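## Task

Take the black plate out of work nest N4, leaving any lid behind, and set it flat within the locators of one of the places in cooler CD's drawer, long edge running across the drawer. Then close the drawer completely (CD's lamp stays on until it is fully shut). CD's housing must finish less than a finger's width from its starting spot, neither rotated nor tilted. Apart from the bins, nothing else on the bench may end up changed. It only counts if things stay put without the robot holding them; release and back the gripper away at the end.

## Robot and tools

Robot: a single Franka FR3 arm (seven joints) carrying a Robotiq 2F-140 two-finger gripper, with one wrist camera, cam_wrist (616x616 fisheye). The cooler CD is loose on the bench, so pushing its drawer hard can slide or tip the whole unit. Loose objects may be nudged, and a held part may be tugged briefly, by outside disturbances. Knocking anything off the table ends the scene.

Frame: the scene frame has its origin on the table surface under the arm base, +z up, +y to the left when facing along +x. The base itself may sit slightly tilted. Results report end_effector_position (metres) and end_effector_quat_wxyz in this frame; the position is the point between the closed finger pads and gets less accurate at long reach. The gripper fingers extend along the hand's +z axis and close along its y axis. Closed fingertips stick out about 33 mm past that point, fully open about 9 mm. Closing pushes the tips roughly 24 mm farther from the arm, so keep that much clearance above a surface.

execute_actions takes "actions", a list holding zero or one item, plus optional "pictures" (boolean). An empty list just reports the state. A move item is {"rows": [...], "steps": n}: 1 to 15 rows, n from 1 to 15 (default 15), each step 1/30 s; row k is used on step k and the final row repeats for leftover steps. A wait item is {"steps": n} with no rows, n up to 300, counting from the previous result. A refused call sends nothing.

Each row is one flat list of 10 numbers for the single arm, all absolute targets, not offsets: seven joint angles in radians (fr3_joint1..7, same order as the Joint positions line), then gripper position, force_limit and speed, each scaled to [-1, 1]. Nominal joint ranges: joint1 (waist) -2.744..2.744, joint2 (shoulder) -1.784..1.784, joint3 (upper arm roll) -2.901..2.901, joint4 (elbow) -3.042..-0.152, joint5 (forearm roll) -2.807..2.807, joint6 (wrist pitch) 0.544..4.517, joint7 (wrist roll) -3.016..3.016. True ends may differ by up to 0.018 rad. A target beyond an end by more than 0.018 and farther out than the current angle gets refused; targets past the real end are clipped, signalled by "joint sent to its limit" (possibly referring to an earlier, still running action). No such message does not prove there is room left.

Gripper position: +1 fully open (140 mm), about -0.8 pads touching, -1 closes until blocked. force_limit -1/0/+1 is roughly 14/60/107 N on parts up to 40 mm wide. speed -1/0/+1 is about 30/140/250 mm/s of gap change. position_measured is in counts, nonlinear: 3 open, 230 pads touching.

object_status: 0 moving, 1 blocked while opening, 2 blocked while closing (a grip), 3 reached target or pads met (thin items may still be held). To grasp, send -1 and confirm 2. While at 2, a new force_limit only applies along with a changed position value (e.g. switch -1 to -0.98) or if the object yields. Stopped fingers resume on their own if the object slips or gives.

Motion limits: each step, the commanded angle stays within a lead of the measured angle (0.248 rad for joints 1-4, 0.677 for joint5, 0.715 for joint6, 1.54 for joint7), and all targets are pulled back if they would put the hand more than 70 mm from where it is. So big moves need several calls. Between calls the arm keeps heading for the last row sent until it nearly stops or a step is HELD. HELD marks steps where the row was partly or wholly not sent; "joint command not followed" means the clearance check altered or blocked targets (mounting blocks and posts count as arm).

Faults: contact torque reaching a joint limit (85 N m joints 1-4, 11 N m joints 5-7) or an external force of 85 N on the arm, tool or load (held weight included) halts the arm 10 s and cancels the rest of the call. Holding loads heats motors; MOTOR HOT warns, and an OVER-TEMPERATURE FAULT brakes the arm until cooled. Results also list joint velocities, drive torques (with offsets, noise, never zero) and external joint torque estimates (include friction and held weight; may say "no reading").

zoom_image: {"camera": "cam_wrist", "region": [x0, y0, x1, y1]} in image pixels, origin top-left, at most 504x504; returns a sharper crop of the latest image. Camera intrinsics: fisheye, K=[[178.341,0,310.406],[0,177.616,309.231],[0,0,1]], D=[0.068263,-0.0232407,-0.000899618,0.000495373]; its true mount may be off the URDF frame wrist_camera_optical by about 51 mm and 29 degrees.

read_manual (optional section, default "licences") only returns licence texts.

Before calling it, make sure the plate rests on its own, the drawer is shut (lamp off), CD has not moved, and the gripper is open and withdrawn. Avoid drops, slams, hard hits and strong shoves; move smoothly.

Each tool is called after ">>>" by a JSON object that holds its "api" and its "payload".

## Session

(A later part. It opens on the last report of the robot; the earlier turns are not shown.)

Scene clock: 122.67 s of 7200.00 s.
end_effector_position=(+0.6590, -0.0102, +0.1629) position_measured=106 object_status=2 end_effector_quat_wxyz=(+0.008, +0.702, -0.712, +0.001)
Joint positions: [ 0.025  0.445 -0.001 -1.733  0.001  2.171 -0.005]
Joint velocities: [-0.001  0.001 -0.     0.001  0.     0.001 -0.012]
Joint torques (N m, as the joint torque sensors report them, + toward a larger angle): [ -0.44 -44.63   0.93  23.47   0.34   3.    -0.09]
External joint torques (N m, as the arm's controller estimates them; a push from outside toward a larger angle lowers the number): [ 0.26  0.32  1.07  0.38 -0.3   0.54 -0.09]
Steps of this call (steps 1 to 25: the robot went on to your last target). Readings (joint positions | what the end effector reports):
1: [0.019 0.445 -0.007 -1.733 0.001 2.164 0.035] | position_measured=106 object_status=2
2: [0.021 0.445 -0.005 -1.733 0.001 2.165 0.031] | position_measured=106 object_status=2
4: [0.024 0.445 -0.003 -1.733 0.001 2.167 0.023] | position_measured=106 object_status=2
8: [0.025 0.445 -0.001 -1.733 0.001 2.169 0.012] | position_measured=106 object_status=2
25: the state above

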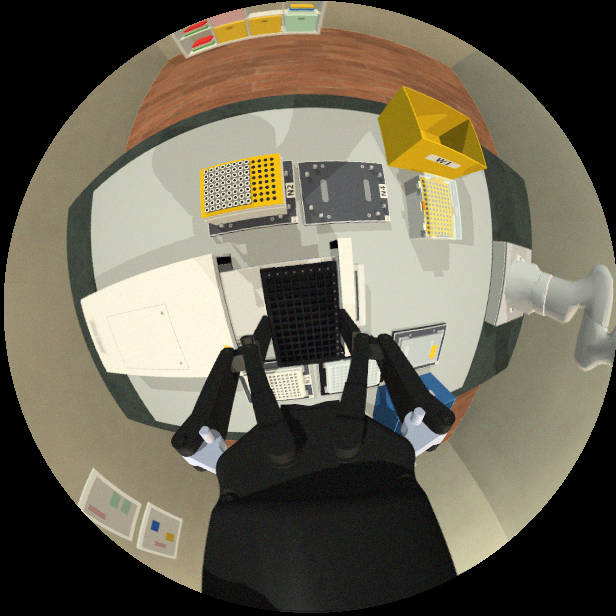

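>>> {"api": "execute_actions", "payload": {"actions": [{"rows":[[0.027,0.45,0,-1.737,0,2.2,-0.012,-0.98,0.2,-0.7],[0.027,0.457,0,-1.74,0,2.215,-0.012,-0.98,0.2,-0.7],[0.027,0.464,0,-1.743,0,2.228,-0.012,-0.98,0.2,-0.7],[0.027,0.471,0,-1.746,0,2.235,-0.012,-0.98,0.2,-0.7],[0.027,0.479,0,-1.7507,0,2.235,-0.012,-0.98,0.2,-0.7]]}], "pictures": false}}

>>> {"api": "execute_actions", "payload": {"actions": [{"steps":10}]}}

>>> {"api": "zoom_image", "payload": {"camera": "cam_wrist", "region": [200,210,400,400]}}

Scene clock: 129.83 s of 7200.00 s.
end_effector_position=(+0.6595, -0.0103, +0.1359) position_measured=106 object_status=2 end_effector_quat_wxyz=(+0.007, +0.704, -0.711, +0.002)
Joint positions: [ 0.026  0.48  -0.001 -1.752  0.001  2.227 -0.009]
Joint velocities: [-0.001 -0.001  0.     0.001 -0.     0.027 -0.001]
Joint torques (N m, as the joint torque sensors report them, + toward a larger angle): [  0.06 -45.19   0.74  22.77   0.21   2.9   -0.1 ]
External joint torques (N m, as the arm's controller estimates them; a push from outside toward a larger angle lowers the number): [ 0.73  0.65  0.83 -0.07 -0.42  0.41 -0.1 ]
Steps of this call (steps 1 to 15: the robot went on to your last target; steps 16 to 90: nothing new was sent; then 3.67 s passed at rest; steps 91 to 105: all 15 steps of this action). Readings (joint positions | what the end effector reports):
91: [0.025 0.445 -0.001 -1.733 0.001 2.175 -0.009] | position_measured=106 object_status=2
92: [0.025 0.446 -0.001 -1.734 0.001 2.181 -0.009] | position_measured=106 object_status=2
94: [0.025 0.453 -0.001 -1.737 0.001 2.197 -0.009] | position_measured=106 object_status=2
98: [0.025 0.474 -0.001 -1.748 0.001 2.216 -0.009] | position_measured=106 object_status=2
105: the state above

Scene clock: 130.17 s of 7200.00 s.
end_effector_position=(+0.6608, -0.0103, +0.1362) position_measured=106 object_status=2 end_effector_quat_wxyz=(+0.006, +0.704, -0.711, +0.003)
Joint positions: [ 0.026  0.48  -0.001 -1.752  0.001  2.231 -0.009]
Joint velocities: [ 0.001  0.001 -0.     0.    -0.001  0.005 -0.003]
Joint torques (N m, as the joint torque sensors report them, + toward a larger angle): [  0.37 -44.55   1.38  22.53   0.28   3.13  -0.18]
External joint torques (N m, as the arm's controller estimates them; a push from outside toward a larger angle lowers the number): [ 1.    1.13  1.42 -0.24 -0.34  0.64 -0.18]
Steps of this call (steps 1 to 10: the robot went on to your last target). Readings (joint positions | what the end effector reports):
1: [0.026 0.480 -0.001 -1.752 0.001 2.228 -0.009] | position_measured=106 object_status=2
2: [0.026 0.480 -0.001 -1.752 0.001 2.229 -0.009] | position_measured=106 object_status=2
4: [0.026 0.480 -0.001 -1.752 0.001 2.230 -0.009] | position_measured=106 object_status=2
8: [0.026 0.480 -0.001 -1.752 0.001 2.231 -0.009] | position_measured=106 object_status=2
10: the state above

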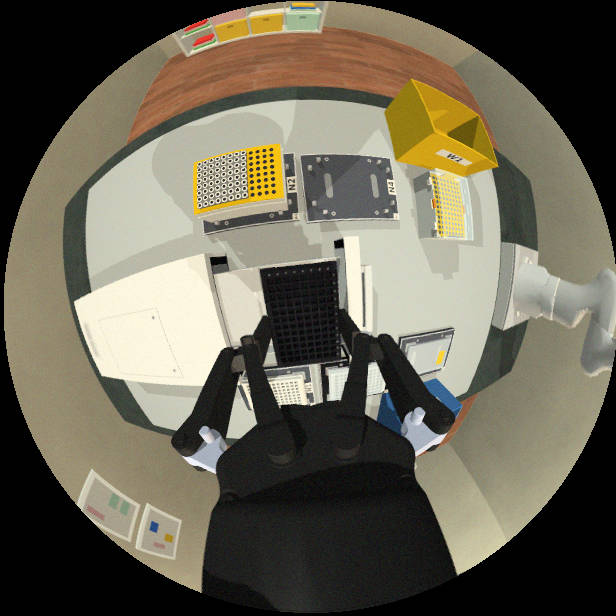

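Region (200, 210, 400, 400) of cam_wrist's 616x616 image, scaled by 2.520, with more detail than that image has; it fills the top 479 rows of this view, and the rest is white.

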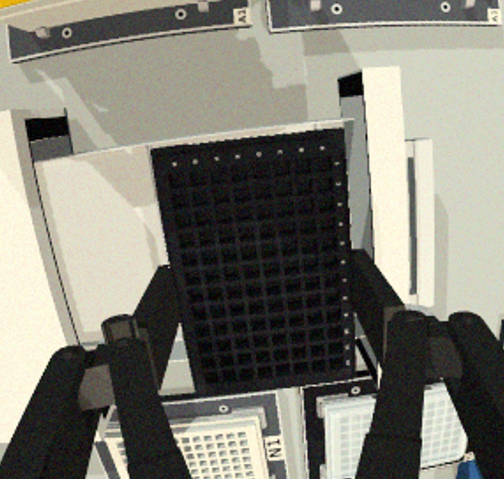

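>>> {"api": "execute_actions", "payload": {"actions": [{"rows":[[0.026,0.487,0,-1.754,0,2.255,-0.01,-0.98,0.2,-0.7],[0.026,0.494,0,-1.756,0,2.275,-0.01,-0.98,0.2,-0.7],[0.026,0.501,0,-1.758,0,2.285,-0.01,-0.98,0.2,-0.7],[0.026,0.508,0,-1.76,0,2.293,-0.01,-0.98,0.2,-0.7],[0.026,0.515,0,-1.762,0,2.293,-0.01,-0.98,0.2,-0.7],[0.026,0.523,0,-1.7647,0,2.293,-0.01,-0.98,0.2,-0.7]]}], "pictures": false}}

>>> {"api": "execute_actions", "payload": {"actions": [{"steps":10}]}}

>>> {"api": "zoom_image", "payload": {"camera": "cam_wrist", "region": [200,210,400,400]}}

Scene clock: 138.20 s of 7200.00 s.
end_effector_position=(+0.6592, -0.0106, +0.1056) position_measured=106 object_status=2 end_effector_quat_wxyz=(+0.007, +0.704, -0.711, +0.002)
Joint positions: [ 0.026  0.525 -0.001 -1.766  0.001  2.285 -0.009]
Joint velocities: [ 0.     0.001 -0.     0.     0.001  0.026  0.   ]
Joint torques (N m, as the joint torque sensors report them, + toward a larger angle): [ -1.02 -46.36   1.58  22.36   0.19   3.    -0.08]
External joint torques (N m, as the arm's controller estimates them; a push from outside toward a larger angle lowers the number): [-0.33 -0.39  1.64  0.32 -0.4   0.55 -0.08]
Steps of this call (steps 1 to 15: the robot went on to your last target; steps 16 to 90: nothing new was sent; then 4.53 s passed at rest; steps 91 to 105: all 15 steps of this action). Readings (joint positions | what the end effector reports):
91: [0.026 0.481 -0.001 -1.752 0.001 2.235 -0.009] | position_measured=106 object_status=2
92: [0.026 0.482 -0.001 -1.752 0.001 2.241 -0.009] | position_measured=106 object_status=2
94: [0.026 0.490 -0.001 -1.753 0.001 2.256 -0.009] | position_measured=106 object_status=2
98: [0.026 0.514 -0.001 -1.761 0.001 2.275 -0.009] | position_measured=106 object_status=2
105: the state above

Scene clock: 138.53 s of 7200.00 s.
end_effector_position=(+0.6605, -0.0106, +0.1059) position_measured=106 object_status=2 end_effector_quat_wxyz=(+0.006, +0.704, -0.711, +0.003)
Joint positions: [ 0.026  0.525 -0.001 -1.766  0.001  2.289 -0.009]
Joint velocities: [-0.    -0.001  0.001  0.001  0.     0.003  0.001]
Joint torques (N m, as the joint torque sensors report them, + toward a larger angle): [ -0.27 -45.71   0.42  22.73   0.19   3.06   0.04]
External joint torques (N m, as the arm's controller estimates them; a push from outside toward a larger angle lowers the number): [ 0.37  0.73  0.44  0.38 -0.41  0.55  0.04]
Steps of this call (steps 1 to 10: the robot went on to your last target). Readings (joint positions | what the end effector reports):
1: [0.026 0.525 -0.001 -1.766 0.001 2.286 -0.009] | position_measured=106 object_status=2
2: [0.026 0.525 -0.001 -1.766 0.001 2.287 -0.009] | position_measured=106 object_status=2
4: [0.026 0.525 -0.001 -1.766 0.001 2.288 -0.009] | position_measured=106 object_status=2
8: [0.026 0.525 -0.001 -1.766 0.001 2.289 -0.009] | position_measured=106 object_status=2
10: the state above

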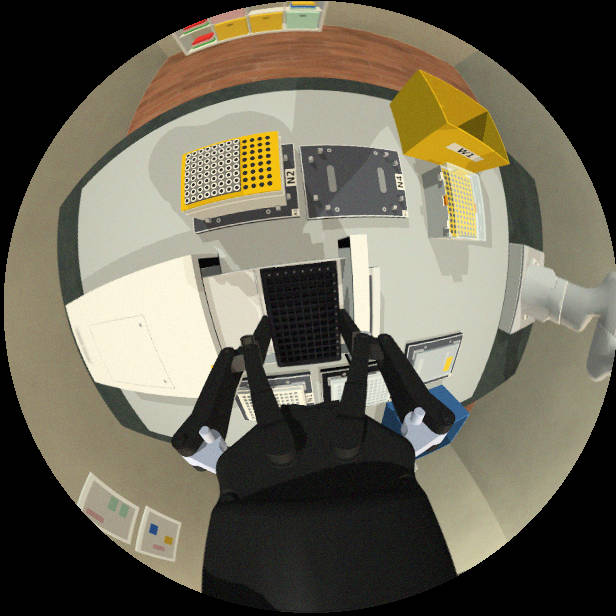

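Region (200, 210, 400, 400) of cam_wrist's 616x616 image, scaled by 2.520, with more detail than that image has; it fills the top 479 rows of this view, and the rest is white.

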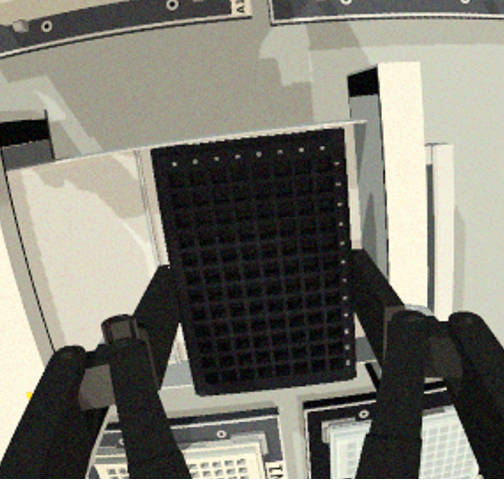

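>>> {"api": "execute_actions", "payload": {"actions": [{"rows":[[0.026,0.53,0,-1.766,0,2.305,-0.01,-0.98,0.2,-0.7],[0.026,0.535,0,-1.767,0,2.32,-0.01,-0.98,0.2,-0.7],[0.026,0.54,0,-1.768,0,2.33,-0.01,-0.98,0.2,-0.7],[0.026,0.545,0,-1.768,0,2.33,-0.01,-0.98,0.2,-0.7],[0.026,0.55,0,-1.769,0,2.33,-0.01,-0.98,0.2,-0.7],[0.026,0.5545,0,-1.77,0,2.33,-0.01,-0.98,0.2,-0.7]]}]}}

>>> {"api": "zoom_image", "payload": {"camera": "cam_wrist", "region": [200,210,400,400]}}

Scene clock: 145.77 s of 7200.00 s.
end_effector_position=(+0.6605, -0.0109, +0.0871) position_measured=106 object_status=2 end_effector_quat_wxyz=(+0.006, +0.704, -0.711, +0.003)
Joint positions: [ 0.026  0.555 -0.001 -1.77   0.001  2.324 -0.009]
Joint velocities: [-0.    -0.002  0.     0.001 -0.     0.016  0.001]
Joint torques (N m, as the joint torque sensors report them, + toward a larger angle): [  0.36 -45.08   0.44  21.19   0.25   2.99   0.01]
External joint torques (N m, as the arm's controller estimates them; a push from outside toward a larger angle lowers the number): [ 0.82  1.91  0.29 -0.84 -0.33  0.48  0.01]
Steps of this call (steps 1 to 15: the robot went on to your last target; steps 16 to 90: nothing new was sent; then 3.73 s passed at rest; steps 91 to 105: all 15 steps of this action). Readings (joint positions | what the end effector reports):
91: [0.026 0.525 -0.001 -1.766 0.001 2.291 -0.009] | position_measured=106 object_status=2
92: [0.026 0.526 -0.001 -1.766 0.001 2.296 -0.009] | position_measured=106 object_status=2
94: [0.026 0.532 -0.001 -1.766 0.001 2.306 -0.009] | position_measured=106 object_status=2
98: [0.026 0.548 -0.001 -1.768 0.001 2.317 -0.009] | position_measured=106 object_status=2
105: the state above

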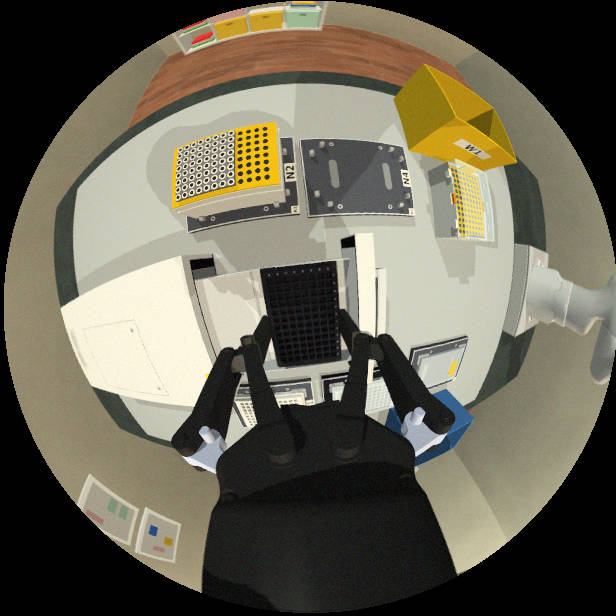

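Region (200, 210, 400, 400) of cam_wrist's 616x616 image, scaled by 2.520, with more detail than that image has; it fills the top 479 rows of this view, and the rest is white.

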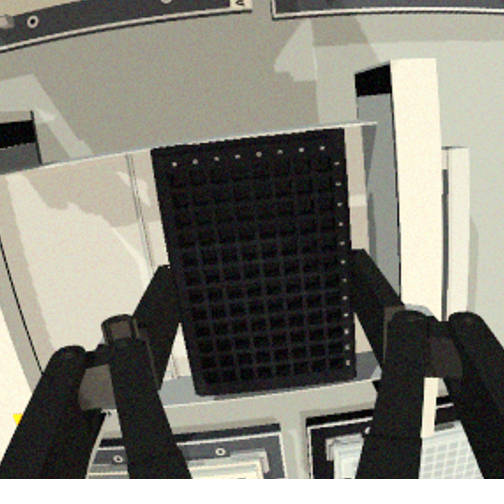

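>>> {"api": "execute_actions", "payload": {"actions": [{"rows":[[0.031,0.555,0,-1.77,0,2.33,0.001,-0.98,0.2,-0.7],[0.035,0.555,0,-1.77,0,2.335,0.001,-0.98,0.2,-0.7],[0.037,0.555,0,-1.77,0,2.34,0.001,-0.98,0.2,-0.7],[0.037,0.56,0,-1.77,0,2.35,0.001,-0.98,0.2,-0.7],[0.037,0.565,0,-1.771,0,2.357,0.001,-0.98,0.2,-0.7],[0.037,0.57,0,-1.771,0,2.357,0.001,-0.98,0.2,-0.7],[0.037,0.575,0,-1.7717,0,2.357,0.001,-0.98,0.2,-0.7],[0.037,0.5797,0,-1.7717,0,2.357,0.001,-0.98,0.2,-0.7]]}]}}

>>> {"api": "zoom_image", "payload": {"camera": "cam_wrist", "region": [200,210,400,400]}}

Scene clock: 159.00 s of 7200.00 s.
end_effector_position=(+0.6607, -0.0040, +0.0722) position_measured=106 object_status=2 end_effector_quat_wxyz=(+0.006, +0.706, -0.709, +0.003)
Joint positions: [ 0.036  0.58  -0.001 -1.772  0.001  2.351 -0.004]
Joint velocities: [ 0.     0.    -0.    -0.002 -0.001  0.018  0.005]
Joint torques (N m, as the joint torque sensors report them, + toward a larger angle): [ -0.3  -45.79   0.45  21.3    0.18   3.01   0.23]
External joint torques (N m, as the arm's controller estimates them; a push from outside toward a larger angle lowers the number): [ 0.26  1.63  0.35 -0.5  -0.39  0.55  0.23]
Steps of this call (steps 1 to 15: the robot went on to your last target; steps 16 to 90: nothing new was sent; then 9.73 s passed at rest; steps 91 to 105: all 15 steps of this action). Readings (joint positions | what the end effector reports):
91: [0.026 0.555 -0.001 -1.770 0.001 2.327 -0.008] | position_measured=106 object_status=2
92: [0.027 0.555 -0.001 -1.770 0.001 2.327 -0.008] | position_measured=106 object_status=2
94: [0.031 0.555 -0.001 -1.770 0.001 2.332 -0.007] | position_measured=106 object_status=2
98: [0.036 0.565 -0.001 -1.770 0.001 2.344 -0.005] | position_measured=106 object_status=2
105: the state above

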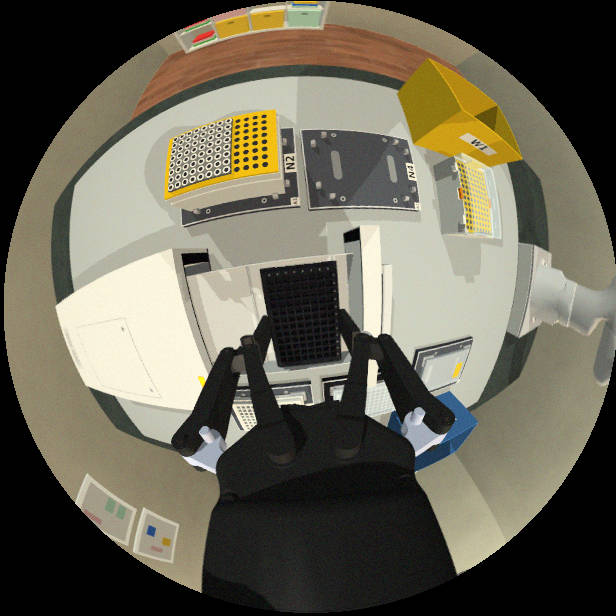

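Region (200, 210, 400, 400) of cam_wrist's 616x616 image, scaled by 2.520, with more detail than that image has; it fills the top 479 rows of this view, and the rest is white.

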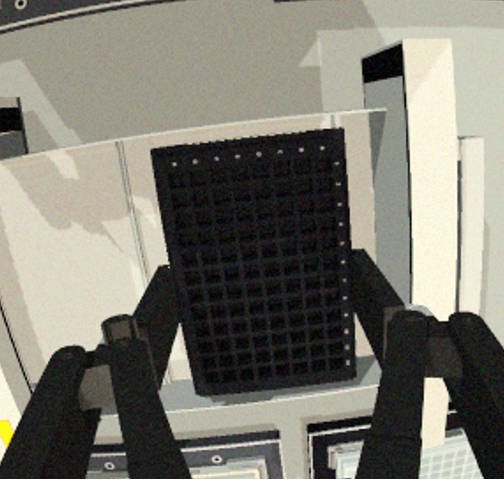

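>>> {"api": "zoom_image", "payload": {"camera": "cam_wrist", "region": [235,240,365,320]}}

>>> {"api": "zoom_image", "payload": {"camera": "cam_wrist", "region": [245,320,375,390]}}

Region (235, 240, 365, 320) of cam_wrist's 616x616 image, scaled by 3.877, with more detail than that image has; it fills the top 310 rows of this view, and the rest is white.

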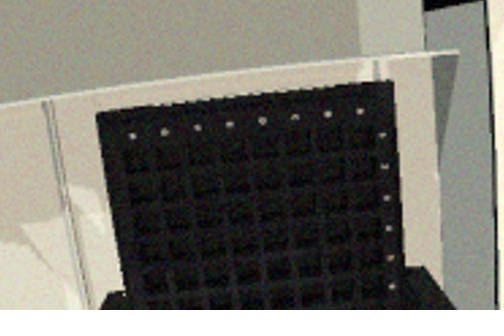

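Region (245, 320, 375, 390) of cam_wrist's 616x616 image, scaled by 3.877, with more detail than that image has; it fills the top 271 rows of this view, and the rest is white.

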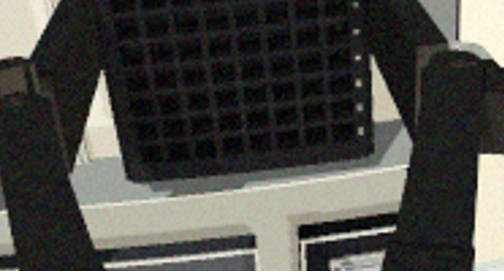

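>>> {"api": "execute_actions", "payload": {"actions": [{"rows":[[0.037,0.583,0,-1.765,0,2.355,0.001,-0.98,0.2,-0.7],[0.037,0.587,0,-1.759,0,2.353,0.001,-0.98,0.2,-0.7],[0.037,0.5903,0,-1.7534,0,2.351,0.001,-0.98,0.2,-0.7],[0.037,0.5903,0,-1.7534,0,2.351,0.001,-0.98,0.2,-0.7],[0.037,0.5903,0,-1.7534,0,2.351,0.001,-0.98,0.2,-0.7],[0.037,0.593,0,-1.7534,0,2.355,0.001,-0.98,0.2,-0.7],[0.037,0.596,0,-1.7534,0,2.358,0.001,-0.98,0.2,-0.7],[0.037,0.599,0,-1.7534,0,2.361,0.001,-0.98,0.2,-0.7],[0.037,0.602,0,-1.7534,0,2.363,0.001,-0.98,0.2,-0.7],[0.037,0.6042,0,-1.7534,0,2.363,0.001,-0.98,0.2,-0.7]]}]}}

>>> {"api": "zoom_image", "payload": {"camera": "cam_wrist", "region": [235,240,365,320]}}

Scene clock: 172.60 s of 7200.00 s.
end_effector_position=(+0.6650, -0.0041, +0.0646) position_measured=106 object_status=2 end_effector_quat_wxyz=(+0.005, +0.705, -0.709, +0.004)
Joint positions: [ 0.036  0.603 -0.001 -1.754  0.001  2.358 -0.002]
Joint velocities: [-0.001  0.011 -0.001  0.001 -0.001  0.006  0.001]
Joint torques (N m, as the joint torque sensors report them, + toward a larger angle): [ -0.38 -45.7    0.1   22.14   0.15   3.09   0.18]
External joint torques (N m, as the arm's controller estimates them; a push from outside toward a larger angle lowers the number): [ 0.38  3.08  0.13 -0.14 -0.42  0.5   0.18]
Steps of this call (steps 1 to 15: the robot went on to your last target; steps 16 to 90: nothing new was sent; then 10.10 s passed at rest; steps 91 to 105: all 15 steps of this action). Readings (joint positions | what the end effector reports):
91: [0.036 0.580 -0.001 -1.771 0.001 2.354 -0.002] | position_measured=106 object_status=2
92: [0.036 0.581 -0.001 -1.768 0.001 2.354 -0.002] | position_measured=106 object_status=2
94: [0.036 0.585 -0.001 -1.761 0.001 2.354 -0.002] | position_measured=106 object_status=2
98: [0.036 0.590 -0.001 -1.755 0.001 2.355 -0.002] | position_measured=106 object_status=2
105: the state above

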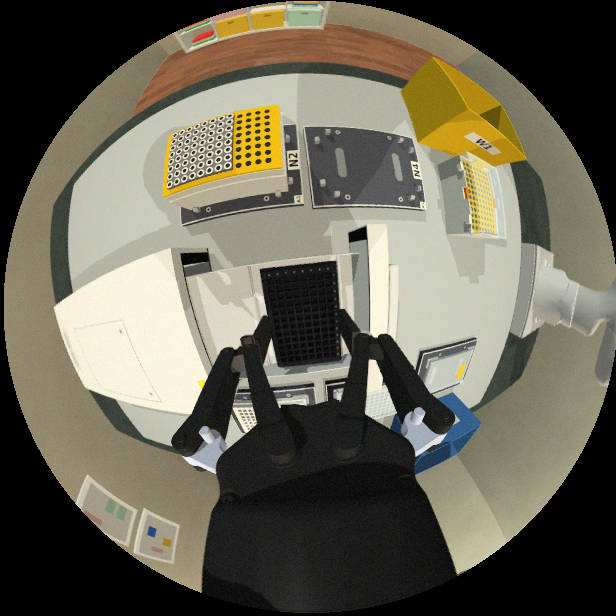

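Region (235, 240, 365, 320) of cam_wrist's 616x616 image, scaled by 3.877, with more detail than that image has; it fills the top 310 rows of this view, and the rest is white.

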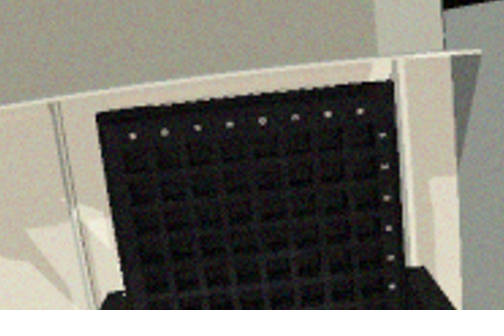

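>>> {"api": "execute_actions", "payload": {"actions": [{"rows":[[0.037,0.606,0,-1.7534,0,2.366,0.001,-0.98,0.2,-0.7],[0.037,0.608,0,-1.7534,0,2.369,0.001,-0.98,0.2,-0.7],[0.037,0.610,0,-1.7534,0,2.372,0.001,-0.98,0.2,-0.7],[0.037,0.612,0,-1.7534,0,2.374,0.001,-0.98,0.2,-0.7],[0.037,0.614,0,-1.7534,0,2.375,0.001,-0.98,0.2,-0.7],[0.037,0.616,0,-1.7534,0,2.375,0.001,-0.98,0.2,-0.7]]}]}}

>>> {"api": "zoom_image", "payload": {"camera": "cam_wrist", "region": [235,240,365,380]}}

Scene clock: 180.37 s of 7200.00 s.
end_effector_position=(+0.6653, -0.0042, +0.0580) position_measured=106 object_status=2 end_effector_quat_wxyz=(+0.005, +0.705, -0.709, +0.004)
Joint positions: [ 0.036  0.615 -0.001 -1.754  0.001  2.371 -0.002]
Joint velocities: [ 0.     0.001  0.     0.002  0.001  0.006 -0.   ]
Joint torques (N m, as the joint torque sensors report them, + toward a larger angle): [  0.02 -45.28   1.53  21.25   0.16   3.05   0.22]
External joint torques (N m, as the arm's controller estimates them; a push from outside toward a larger angle lowers the number): [ 0.64  2.42  1.45 -0.18 -0.4   0.56  0.22]
Steps of this call (steps 1 to 15: the robot went on to your last target; steps 16 to 90: nothing new was sent; then 4.27 s passed at rest; steps 91 to 105: all 15 steps of this action). Readings (joint positions | what the end effector reports):
91: [0.036 0.603 -0.001 -1.754 0.001 2.360 -0.002] | position_measured=106 object_status=2
92: [0.036 0.604 -0.001 -1.754 0.001 2.361 -0.002] | position_measured=106 object_status=2
94: [0.036 0.606 -0.001 -1.754 0.001 2.364 -0.002] | position_measured=106 object_status=2
98: [0.036 0.613 -0.001 -1.754 0.001 2.368 -0.002] | position_measured=106 object_status=2
105: the state above

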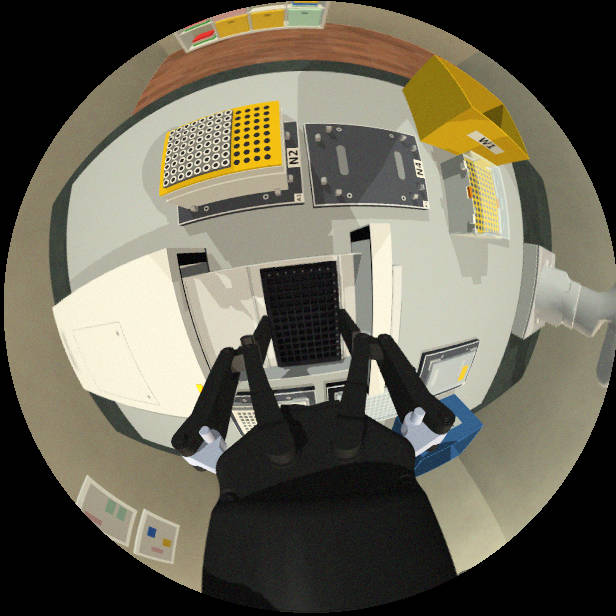

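Region (235, 240, 365, 380) of cam_wrist's 616x616 image, scaled by 3.600, with more detail than that image has; it fills the left 468 columns of this view, and the rest is white.

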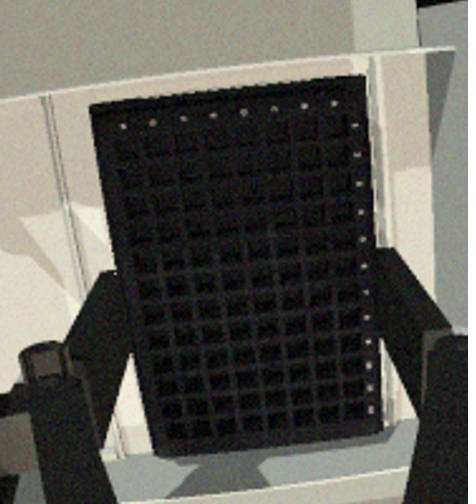

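>>> {"api": "execute_actions", "payload": {"actions": [{"rows":[[0.037,0.612,0,-1.760,0,2.378,0.001,-0.98,0.2,-0.7],[0.037,0.612,0,-1.760,0,2.378,0.001,-0.98,0.2,-0.7],[0.037,0.612,0,-1.760,0,2.378,0.001,-0.98,0.2,-0.7],[0.037,0.614,0,-1.760,0,2.381,0.001,-0.98,0.2,-0.7],[0.037,0.616,0,-1.760,0,2.384,0.001,-0.98,0.2,-0.7],[0.037,0.618,0,-1.760,0,2.386,0.001,-0.98,0.2,-0.7],[0.037,0.620,0,-1.760,0,2.388,0.001,-0.98,0.2,-0.7],[0.037,0.622,0,-1.760,0,2.388,0.001,-0.98,0.2,-0.7]]}]}}

>>> {"api": "zoom_image", "payload": {"camera": "cam_wrist", "region": [235,240,365,380]}}

Scene clock: 189.03 s of 7200.00 s.
end_effector_position=(+0.6667, -0.0042, +0.0563) position_measured=106 object_status=2 end_effector_quat_wxyz=(+0.002, +0.705, -0.709, +0.007)
Joint positions: [ 0.036  0.616 -0.001 -1.758  0.001  2.384 -0.002]
Joint velocities: [-0.     0.003  0.    -0.001  0.     0.008  0.001]
Joint torques (N m, as the joint torque sensors report them, + toward a larger angle): [ -0.32 -42.08   1.34  19.62   0.1    2.88   0.23]
External joint torques (N m, as the arm's controller estimates them; a push from outside toward a larger angle lowers the number): [ 0.41  5.5   1.34 -1.68 -0.45  0.38  0.23]
Steps of this call (steps 1 to 15: the robot went on to your last target; steps 16 to 90: nothing new was sent; then 5.17 s passed at rest; steps 91 to 105: all 15 steps of this action). Readings (joint positions | what the end effector reports):
91: [0.036 0.615 -0.001 -1.755 0.001 2.372 -0.002] | position_measured=106 object_status=2
92: [0.036 0.614 -0.001 -1.756 0.001 2.373 -0.002] | position_measured=106 object_status=2
94: [0.036 0.614 -0.001 -1.758 0.001 2.374 -0.002] | position_measured=106 object_status=2
98: [0.036 0.616 -0.001 -1.758 0.001 2.379 -0.002] | position_measured=106 object_status=2
105: the state above

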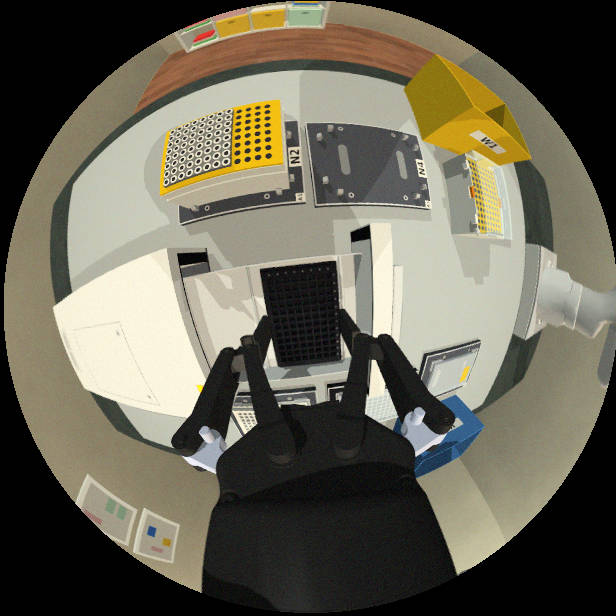

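Region (235, 240, 365, 380) of cam_wrist's 616x616 image, scaled by 3.600, with more detail than that image has; it fills the left 468 columns of this view, and the rest is white.

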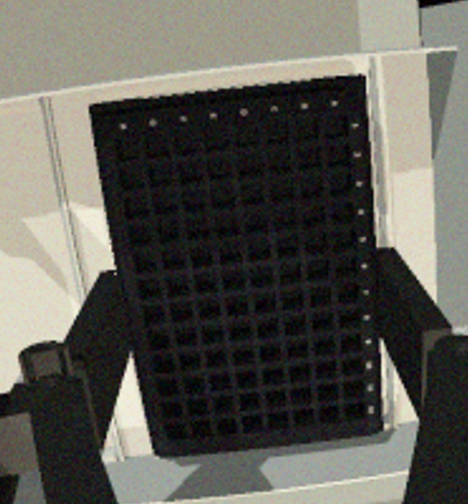

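>>> {"api": "execute_actions", "payload": {"actions": [{"rows":[[0.037,0.608,0,-1.760,0,2.376,0.001,-0.98,0.2,-0.7],[0.037,0.606,0,-1.762,0,2.374,0.001,-0.98,0.2,-0.7],[0.037,0.604,0,-1.765,0,2.374,0.001,-0.98,0.2,-0.7],[0.037,0.603,0,-1.767,0,2.374,0.001,-0.98,0.2,-0.7],[0.037,0.603,0,-1.767,0,2.374,0.001,-0.98,0.2,-0.7],[0.037,0.603,0,-1.767,0,2.374,0.001,-0.98,0.2,-0.7],[0.037,0.603,0,-1.767,0,2.374,0.001,-0.98,0.2,-0.7],[0.037,0.603,0,-1.767,0,2.376,0.001,-0.98,0.2,-0.7],[0.037,0.605,0,-1.767,0,2.378,0.001,-0.98,0.2,-0.7],[0.037,0.607,0,-1.767,0,2.38,0.001,-0.98,0.2,-0.7],[0.037,0.609,0,-1.767,0,2.381,0.001,-0.98,0.2,-0.7],[0.037,0.611,0,-1.767,0,2.382,0.001,-0.98,0.2,-0.7]]}]}}

>>> {"api": "zoom_image", "payload": {"camera": "cam_wrist", "region": [235,240,365,380]}}

Scene clock: 198.03 s of 7200.00 s.
end_effector_position=(+0.6639, -0.0042, +0.0583) position_measured=106 object_status=2 end_effector_quat_wxyz=(+0.004, +0.705, -0.709, +0.005)
Joint positions: [ 0.036  0.608 -0.001 -1.766  0.001  2.379 -0.002]
Joint velocities: [ 0.     0.018  0.001 -0.005  0.     0.001  0.   ]
Joint torques (N m, as the joint torque sensors report them, + toward a larger angle): [  0.   -45.54   1.11  19.66   0.25   2.92   0.18]
External joint torques (N m, as the arm's controller estimates them; a push from outside toward a larger angle lowers the number): [ 0.55  2.51  0.97 -2.03 -0.3   0.38  0.18]
Steps of this call (steps 1 to 15: the robot went on to your last target; steps 16 to 90: nothing new was sent; then 5.50 s passed at rest; steps 91 to 105: all 15 steps of this action). Readings (joint positions | what the end effector reports):
91: [0.036 0.616 -0.001 -1.759 0.001 2.385 -0.002] | position_measured=106 object_status=2
92: [0.036 0.614 -0.001 -1.760 0.001 2.383 -0.002] | position_measured=106 object_status=2
94: [0.036 0.610 -0.001 -1.762 0.001 2.381 -0.002] | position_measured=106 object_status=2
98: [0.036 0.606 -0.001 -1.765 0.001 2.379 -0.002] | position_measured=106 object_status=2
105: the state above

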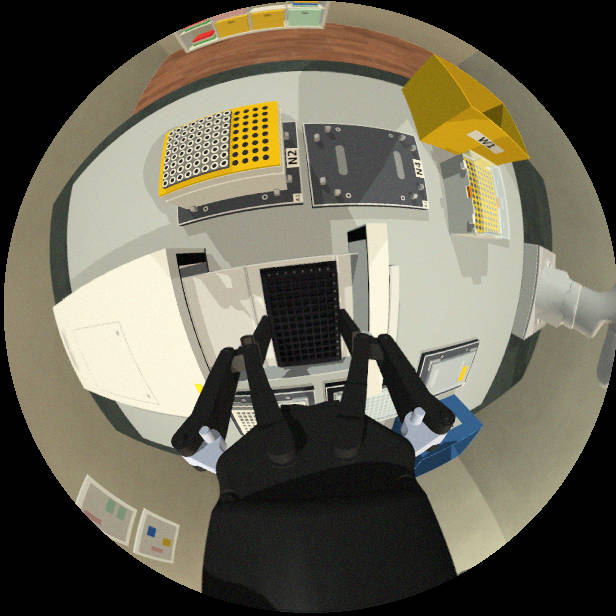

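Region (235, 240, 365, 380) of cam_wrist's 616x616 image, scaled by 3.600, with more detail than that image has; it fills the left 468 columns of this view, and the rest is white.

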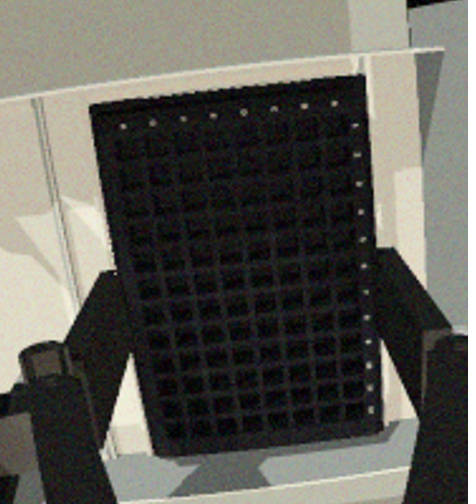

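>>> {"api": "execute_actions", "payload": {"actions": [{"rows":[[0.037,0.611,0,-1.763,0,2.381,0.001,-0.98,0.2,-0.7],[0.037,0.612,0,-1.763,0,2.381,0.001,-0.98,0.2,-0.7],[0.037,0.613,0,-1.763,0,2.382,0.001,-0.98,0.2,-0.7],[0.037,0.614,0,-1.763,0,2.382,0.001,-0.98,0.2,-0.7],[0.037,0.614,0,-1.763,0,2.382,0.001,-0.98,0.2,-0.7],[0.037,0.614,0,-1.763,0,2.382,0.001,-0.98,0.2,-0.7],[0.037,0.614,0,-1.763,0,2.382,0.001,0.35,0.2,-1]]}], "pictures": false}}

>>> {"api": "execute_actions", "payload": {"actions": [{"steps":10}], "pictures": false}}

>>> {"api": "execute_actions", "payload": {"actions": [{"rows":[[0.037,0.60,0,-1.763,0,2.36,0.001,0.35,0.2,-1],[0.037,0.59,0,-1.762,0,2.34,0.001,0.35,0.2,-1],[0.037,0.575,0,-1.76,0,2.32,0.001,0.35,0.2,-1],[0.037,0.56,0,-1.758,0,2.3,0.001,0.35,0.2,-1],[0.037,0.54,0,-1.755,0,2.27,0.001,0.35,0.2,-1],[0.037,0.52,0,-1.75,0,2.25,0.001,0.35,0.2,-1],[0.037,0.49,0,-1.74,0,2.23,0.001,0.35,0.2,-1]]}]}}

>>> {"api": "zoom_image", "payload": {"camera": "cam_wrist", "region": [235,240,365,380]}}

Scene clock: 207.60 s of 7200.00 s.
end_effector_position=(+0.6634, -0.0042, +0.0563) position_measured=94 object_status=0 end_effector_quat_wxyz=(+0.005, +0.705, -0.709, +0.005)
Joint positions: [ 0.036  0.612 -0.001 -1.764  0.001  2.379 -0.002]
Joint velocities: [ 0.     0.001 -0.     0.     0.001 -0.    -0.001]
Joint torques (N m, as the joint torque sensors report them, + toward a larger angle): [  0.39 -44.96   0.2   21.38   0.22   2.96   0.21]
External joint torques (N m, as the arm's controller estimates them; a push from outside toward a larger angle lowers the number): [ 1.04  2.51  0.15  0.09 -0.33  0.48  0.21]
Steps of this call (steps 1 to 15: the robot went on to your last target; steps 16 to 90: nothing new was sent; then 6.07 s passed at rest; steps 91 to 105: all 15 steps of this action). Readings (joint positions | what the end effector reports):
91: [0.036 0.610 -0.001 -1.766 0.001 2.379 -0.002] | position_measured=106 object_status=2
92: [0.036 0.610 -0.001 -1.766 0.001 2.379 -0.002] | position_measured=106 object_status=2
94: [0.036 0.610 -0.001 -1.765 0.001 2.379 -0.002] | position_measured=106 object_status=2
98: [0.036 0.612 -0.001 -1.765 0.001 2.379 -0.002] | position_measured=106 object_status=0
105: the state above

Scene clock: 207.93 s of 7200.00 s.
end_effector_position=(+0.6634, -0.0042, +0.0563) position_measured=85 object_status=0 end_effector_quat_wxyz=(+0.005, +0.705, -0.709, +0.005)
Joint positions: [ 0.036  0.612 -0.001 -1.764  0.001  2.379 -0.002]
Joint velocities: [ 0.    -0.    -0.    -0.    -0.     0.     0.002]
Joint torques (N m, as the joint torque sensors report them, + toward a larger angle): [ -0.45 -44.67   0.6   21.72   0.1    2.84   0.32]
External joint torques (N m, as the arm's controller estimates them; a push from outside toward a larger angle lowers the number): [ 0.14  2.93  0.5   0.36 -0.45  0.35  0.32]
Steps of this call (steps 1 to 10: the robot went on to your last target). Readings (joint positions | what the end effector reports):
1: [0.036 0.612 -0.001 -1.764 0.001 2.379 -0.002] | position_measured=92 object_status=0
2: [0.036 0.612 -0.001 -1.764 0.001 2.379 -0.002] | position_measured=90 object_status=0
4: [0.036 0.612 -0.001 -1.764 0.001 2.379 -0.002] | position_measured=87 object_status=0
8: [0.036 0.612 -0.001 -1.764 0.001 2.379 -0.002] | position_measured=85 object_status=0
10: the state above

Scene clock: 208.43 s of 7200.00 s.
end_effector_position=(+0.6740, -0.0030, +0.1428) position_measured=85 object_status=3 end_effector_quat_wxyz=(-0.006, +0.705, -0.709, +0.015)
Joint positions: [ 0.036  0.484 -0.001 -1.736  0.001  2.251 -0.002]
Joint velocities: [-0.002  0.022 -0.001 -0.022  0.001 -0.104  0.001]
Joint torques (N m, as the joint torque sensors report them, + toward a larger angle): [ -0.15 -41.72   0.67  21.3    0.17   2.     0.22]
External joint torques (N m, as the arm's controller estimates them; a push from outside toward a larger angle lowers the number): [ 0.66  2.93  0.87 -1.01 -0.45 -0.5   0.22]
Steps of this call (steps 1 to 15: all 15 steps of this action). Readings (joint positions | what the end effector reports):
1: [0.036 0.611 -0.001 -1.764 0.001 2.377 -0.002] | position_measured=85 object_status=3
2: [0.036 0.608 -0.001 -1.765 0.001 2.371 -0.002] | position_measured=85 object_status=3
4: [0.036 0.594 -0.001 -1.765 0.001 2.352 -0.002] | position_measured=85 object_status=3
8: [0.036 0.532 -0.001 -1.755 0.001 2.292 -0.002] | position_measured=85 object_status=3
15: the state above

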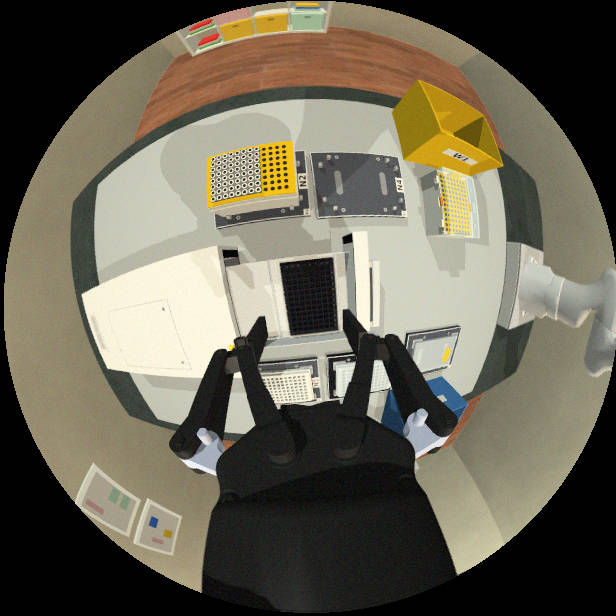

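Region (235, 240, 365, 380) of cam_wrist's 616x616 image, scaled by 3.600, with more detail than that image has; it fills the left 468 columns of this view, and the rest is white.

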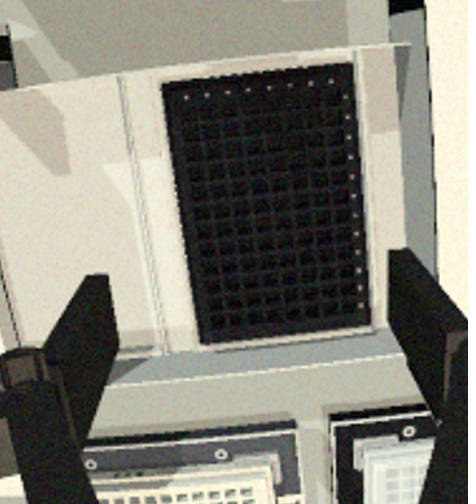

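>>> {"api": "execute_actions", "payload": {"actions": [{"rows":[[0.03,0.42,0,-1.78,0,2.22,0.3,-1,0,0],[0.03,0.37,0,-1.85,0,2.24,0.6,-1,0,0],[0.025,0.32,0,-1.93,0,2.27,0.9,-1,0,0],[0.02,0.27,0,-2.0,0,2.3,1.2,-1,0,0],[0.015,0.22,0,-2.08,0,2.33,1.546,-1,0,0],[0.012,0.17,0,-2.15,0,2.36,1.546,-1,0,0],[0.012,0.12,0,-2.23,0,2.38,1.546,-1,0,0],[0.012,0.07,0,-2.3,0,2.4,1.546,-1,0,0],[0.012,0.025,0,-2.378,0,2.403,1.546,-1,0,0]]}], "pictures": false}}

>>> {"api": "execute_actions", "payload": {"actions": [{"steps":25}], "pictures": false}}

>>> {"api": "execute_actions", "payload": {"actions": [{"rows":[[0.012,0.05,0,-2.385,0,2.47,1.546,-1,0,0],[0.012,0.08,0,-2.39,0,2.52,1.546,-1,0,0],[0.012,0.11,0,-2.395,0,2.57,1.546,-1,0,0],[0.012,0.14,0,-2.4,0,2.6,1.546,-1,0,0],[0.012,0.17,0,-2.404,0,2.62,1.546,-1,0,0],[0.012,0.19,0,-2.408,0,2.62,1.546,-1,0,0],[0.012,0.211,0,-2.408,0,2.62,1.546,-1,0,0]]}], "pictures": false}}

>>> {"api": "execute_actions", "payload": {"actions": [{"steps":15}]}}

Scene clock: 221.17 s of 7200.00 s.
end_effector_position=(+0.4935, -0.0131, +0.1488) position_measured=189 object_status=0 end_effector_quat_wxyz=(-0.014, -0.191, +0.982, -0.003)
Joint positions: [ 0.013  0.034 -0.001 -2.367  0.001  2.376  1.156]
Joint velocities: [ 0.    -0.069 -0.001 -0.162  0.001  0.133  1.28 ]
Joint torques (N m, as the joint torque sensors report them, + toward a larger angle): [ -1.45 -31.17   0.37  21.51   0.23   3.19   0.39]
External joint torques (N m, as the arm's controller estimates them; a push from outside toward a larger angle lowers the number): [-0.94 -0.62  0.84 -1.36 -0.35  0.51  0.41]
Steps of this call (steps 1 to 30: the robot went on to your last target; steps 31 to 90: nothing new was sent; then 9.23 s passed at rest; steps 91 to 105: all 15 steps of this action). Readings (joint positions | what the end effector reports):
91: [0.036 0.479 -0.001 -1.751 0.001 2.232 0.023] | position_measured=85 object_status=0
92: [0.035 0.454 -0.001 -1.780 0.001 2.233 0.077] | position_measured=91 object_status=0
94: [0.030 0.374 -0.001 -1.877 0.001 2.249 0.259] | position_measured=106 object_status=0
98: [0.016 0.175 -0.001 -2.139 0.001 2.315 0.710] | position_measured=136 object_status=0
105: the state above

Scene clock: 222.00 s of 7200.00 s.
end_effector_position=(+0.4971, -0.0132, +0.1500) position_measured=233 object_status=3 end_effector_quat_wxyz=(-0.003, -0.011, +1.000, -0.006)
Joint positions: [ 0.013  0.027 -0.001 -2.377  0.001  2.4    1.518]
Joint velocities: [-0.001  0.001 -0.    -0.     0.     0.001  0.082]
Joint torques (N m, as the joint torque sensors report them, + toward a larger angle): [ -1.62 -29.77   0.11  19.49   0.23   2.95   0.28]
External joint torques (N m, as the arm's controller estimates them; a push from outside toward a larger angle lowers the number): [-1.17  0.    0.52 -1.49 -0.33  0.54  0.28]
Steps of this call (steps 1 to 25: the robot went on to your last target). Readings (joint positions | what the end effector reports):
1: [0.013 0.032 -0.001 -2.371 0.001 2.380 1.197] | position_measured=197 object_status=0
2: [0.013 0.030 -0.001 -2.373 0.001 2.383 1.232] | position_measured=205 object_status=0
4: [0.013 0.029 -0.001 -2.375 0.001 2.389 1.294] | position_measured=220 object_status=0
8: [0.013 0.027 -0.001 -2.376 0.001 2.395 1.382] | position_measured=233 object_status=0
25: the state above

Scene clock: 222.50 s of 7200.00 s.
end_effector_position=(+0.4897, -0.0143, +0.0623) position_measured=233 object_status=3 end_effector_quat_wxyz=(-0.013, -0.001, +1.000, -0.006)
Joint positions: [ 0.013  0.213 -0.001 -2.41   0.001  2.6    1.538]
Joint velocities: [-0.001  0.001  0.     0.02  -0.     0.108  0.016]
Joint torques (N m, as the joint torque sensors report them, + toward a larger angle): [ -1.29 -32.2    0.73  16.86   0.02   2.87   0.24]
External joint torques (N m, as the arm's controller estimates them; a push from outside toward a larger angle lowers the number): [-0.87  0.41  0.91 -0.71 -0.39  0.61  0.24]
Steps of this call (steps 1 to 15: all 15 steps of this action). Readings (joint positions | what the end effector reports):
1: [0.013 0.029 -0.001 -2.377 0.001 2.410 1.520] | position_measured=233 object_status=3
2: [0.013 0.038 -0.001 -2.378 0.001 2.428 1.523] | position_measured=233 object_status=3
4: [0.013 0.075 -0.001 -2.382 0.001 2.479 1.527] | position_measured=233 object_status=3
8: [0.013 0.177 -0.001 -2.402 0.001 2.555 1.532] | position_measured=233 object_status=3
15: the state above

Scene clock: 223.00 s of 7200.00 s.
end_effector_position=(+0.4956, -0.0145, +0.0641) position_measured=233 object_status=3 end_effector_quat_wxyz=(-0.004, +0.001, +1.000, -0.006)
Joint positions: [ 0.013  0.213 -0.001 -2.409  0.001  2.616  1.542]
Joint velocities: [-0.     0.    -0.001  0.    -0.     0.005  0.004]
Joint torques (N m, as the joint torque sensors report them, + toward a larger angle): [ -0.69 -32.49   0.54  18.13   0.16   2.91   0.22]
External joint torques (N m, as the arm's controller estimates them; a push from outside toward a larger angle lowers the number): [-0.27  0.31  0.72  0.24 -0.26  0.53  0.22]
Steps of this call (steps 1 to 15: the robot went on to your last target). Readings (joint positions | what the end effector reports):
1: [0.013 0.213 -0.001 -2.410 0.001 2.603 1.538] | position_measured=233 object_status=3
2: [0.013 0.213 -0.001 -2.410 0.001 2.605 1.539] | position_measured=233 object_status=3
4: [0.013 0.213 -0.001 -2.409 0.001 2.609 1.539] | position_measured=233 object_status=3
8: [0.013 0.213 -0.001 -2.409 0.001 2.613 1.541] | position_measured=233 object_status=3
15: the state above

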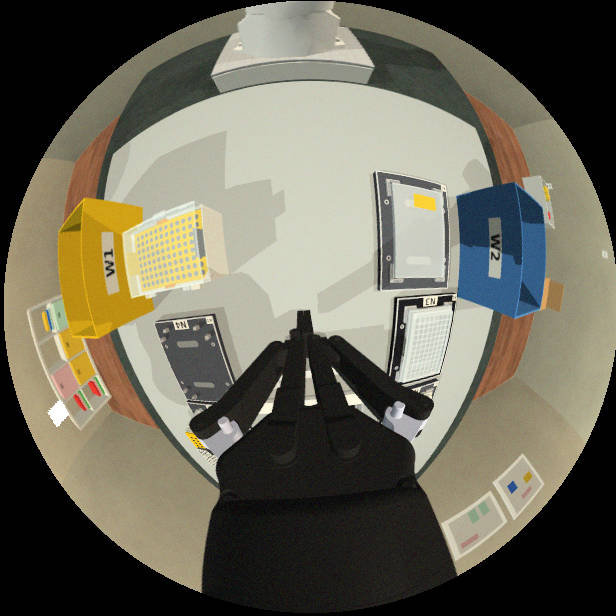

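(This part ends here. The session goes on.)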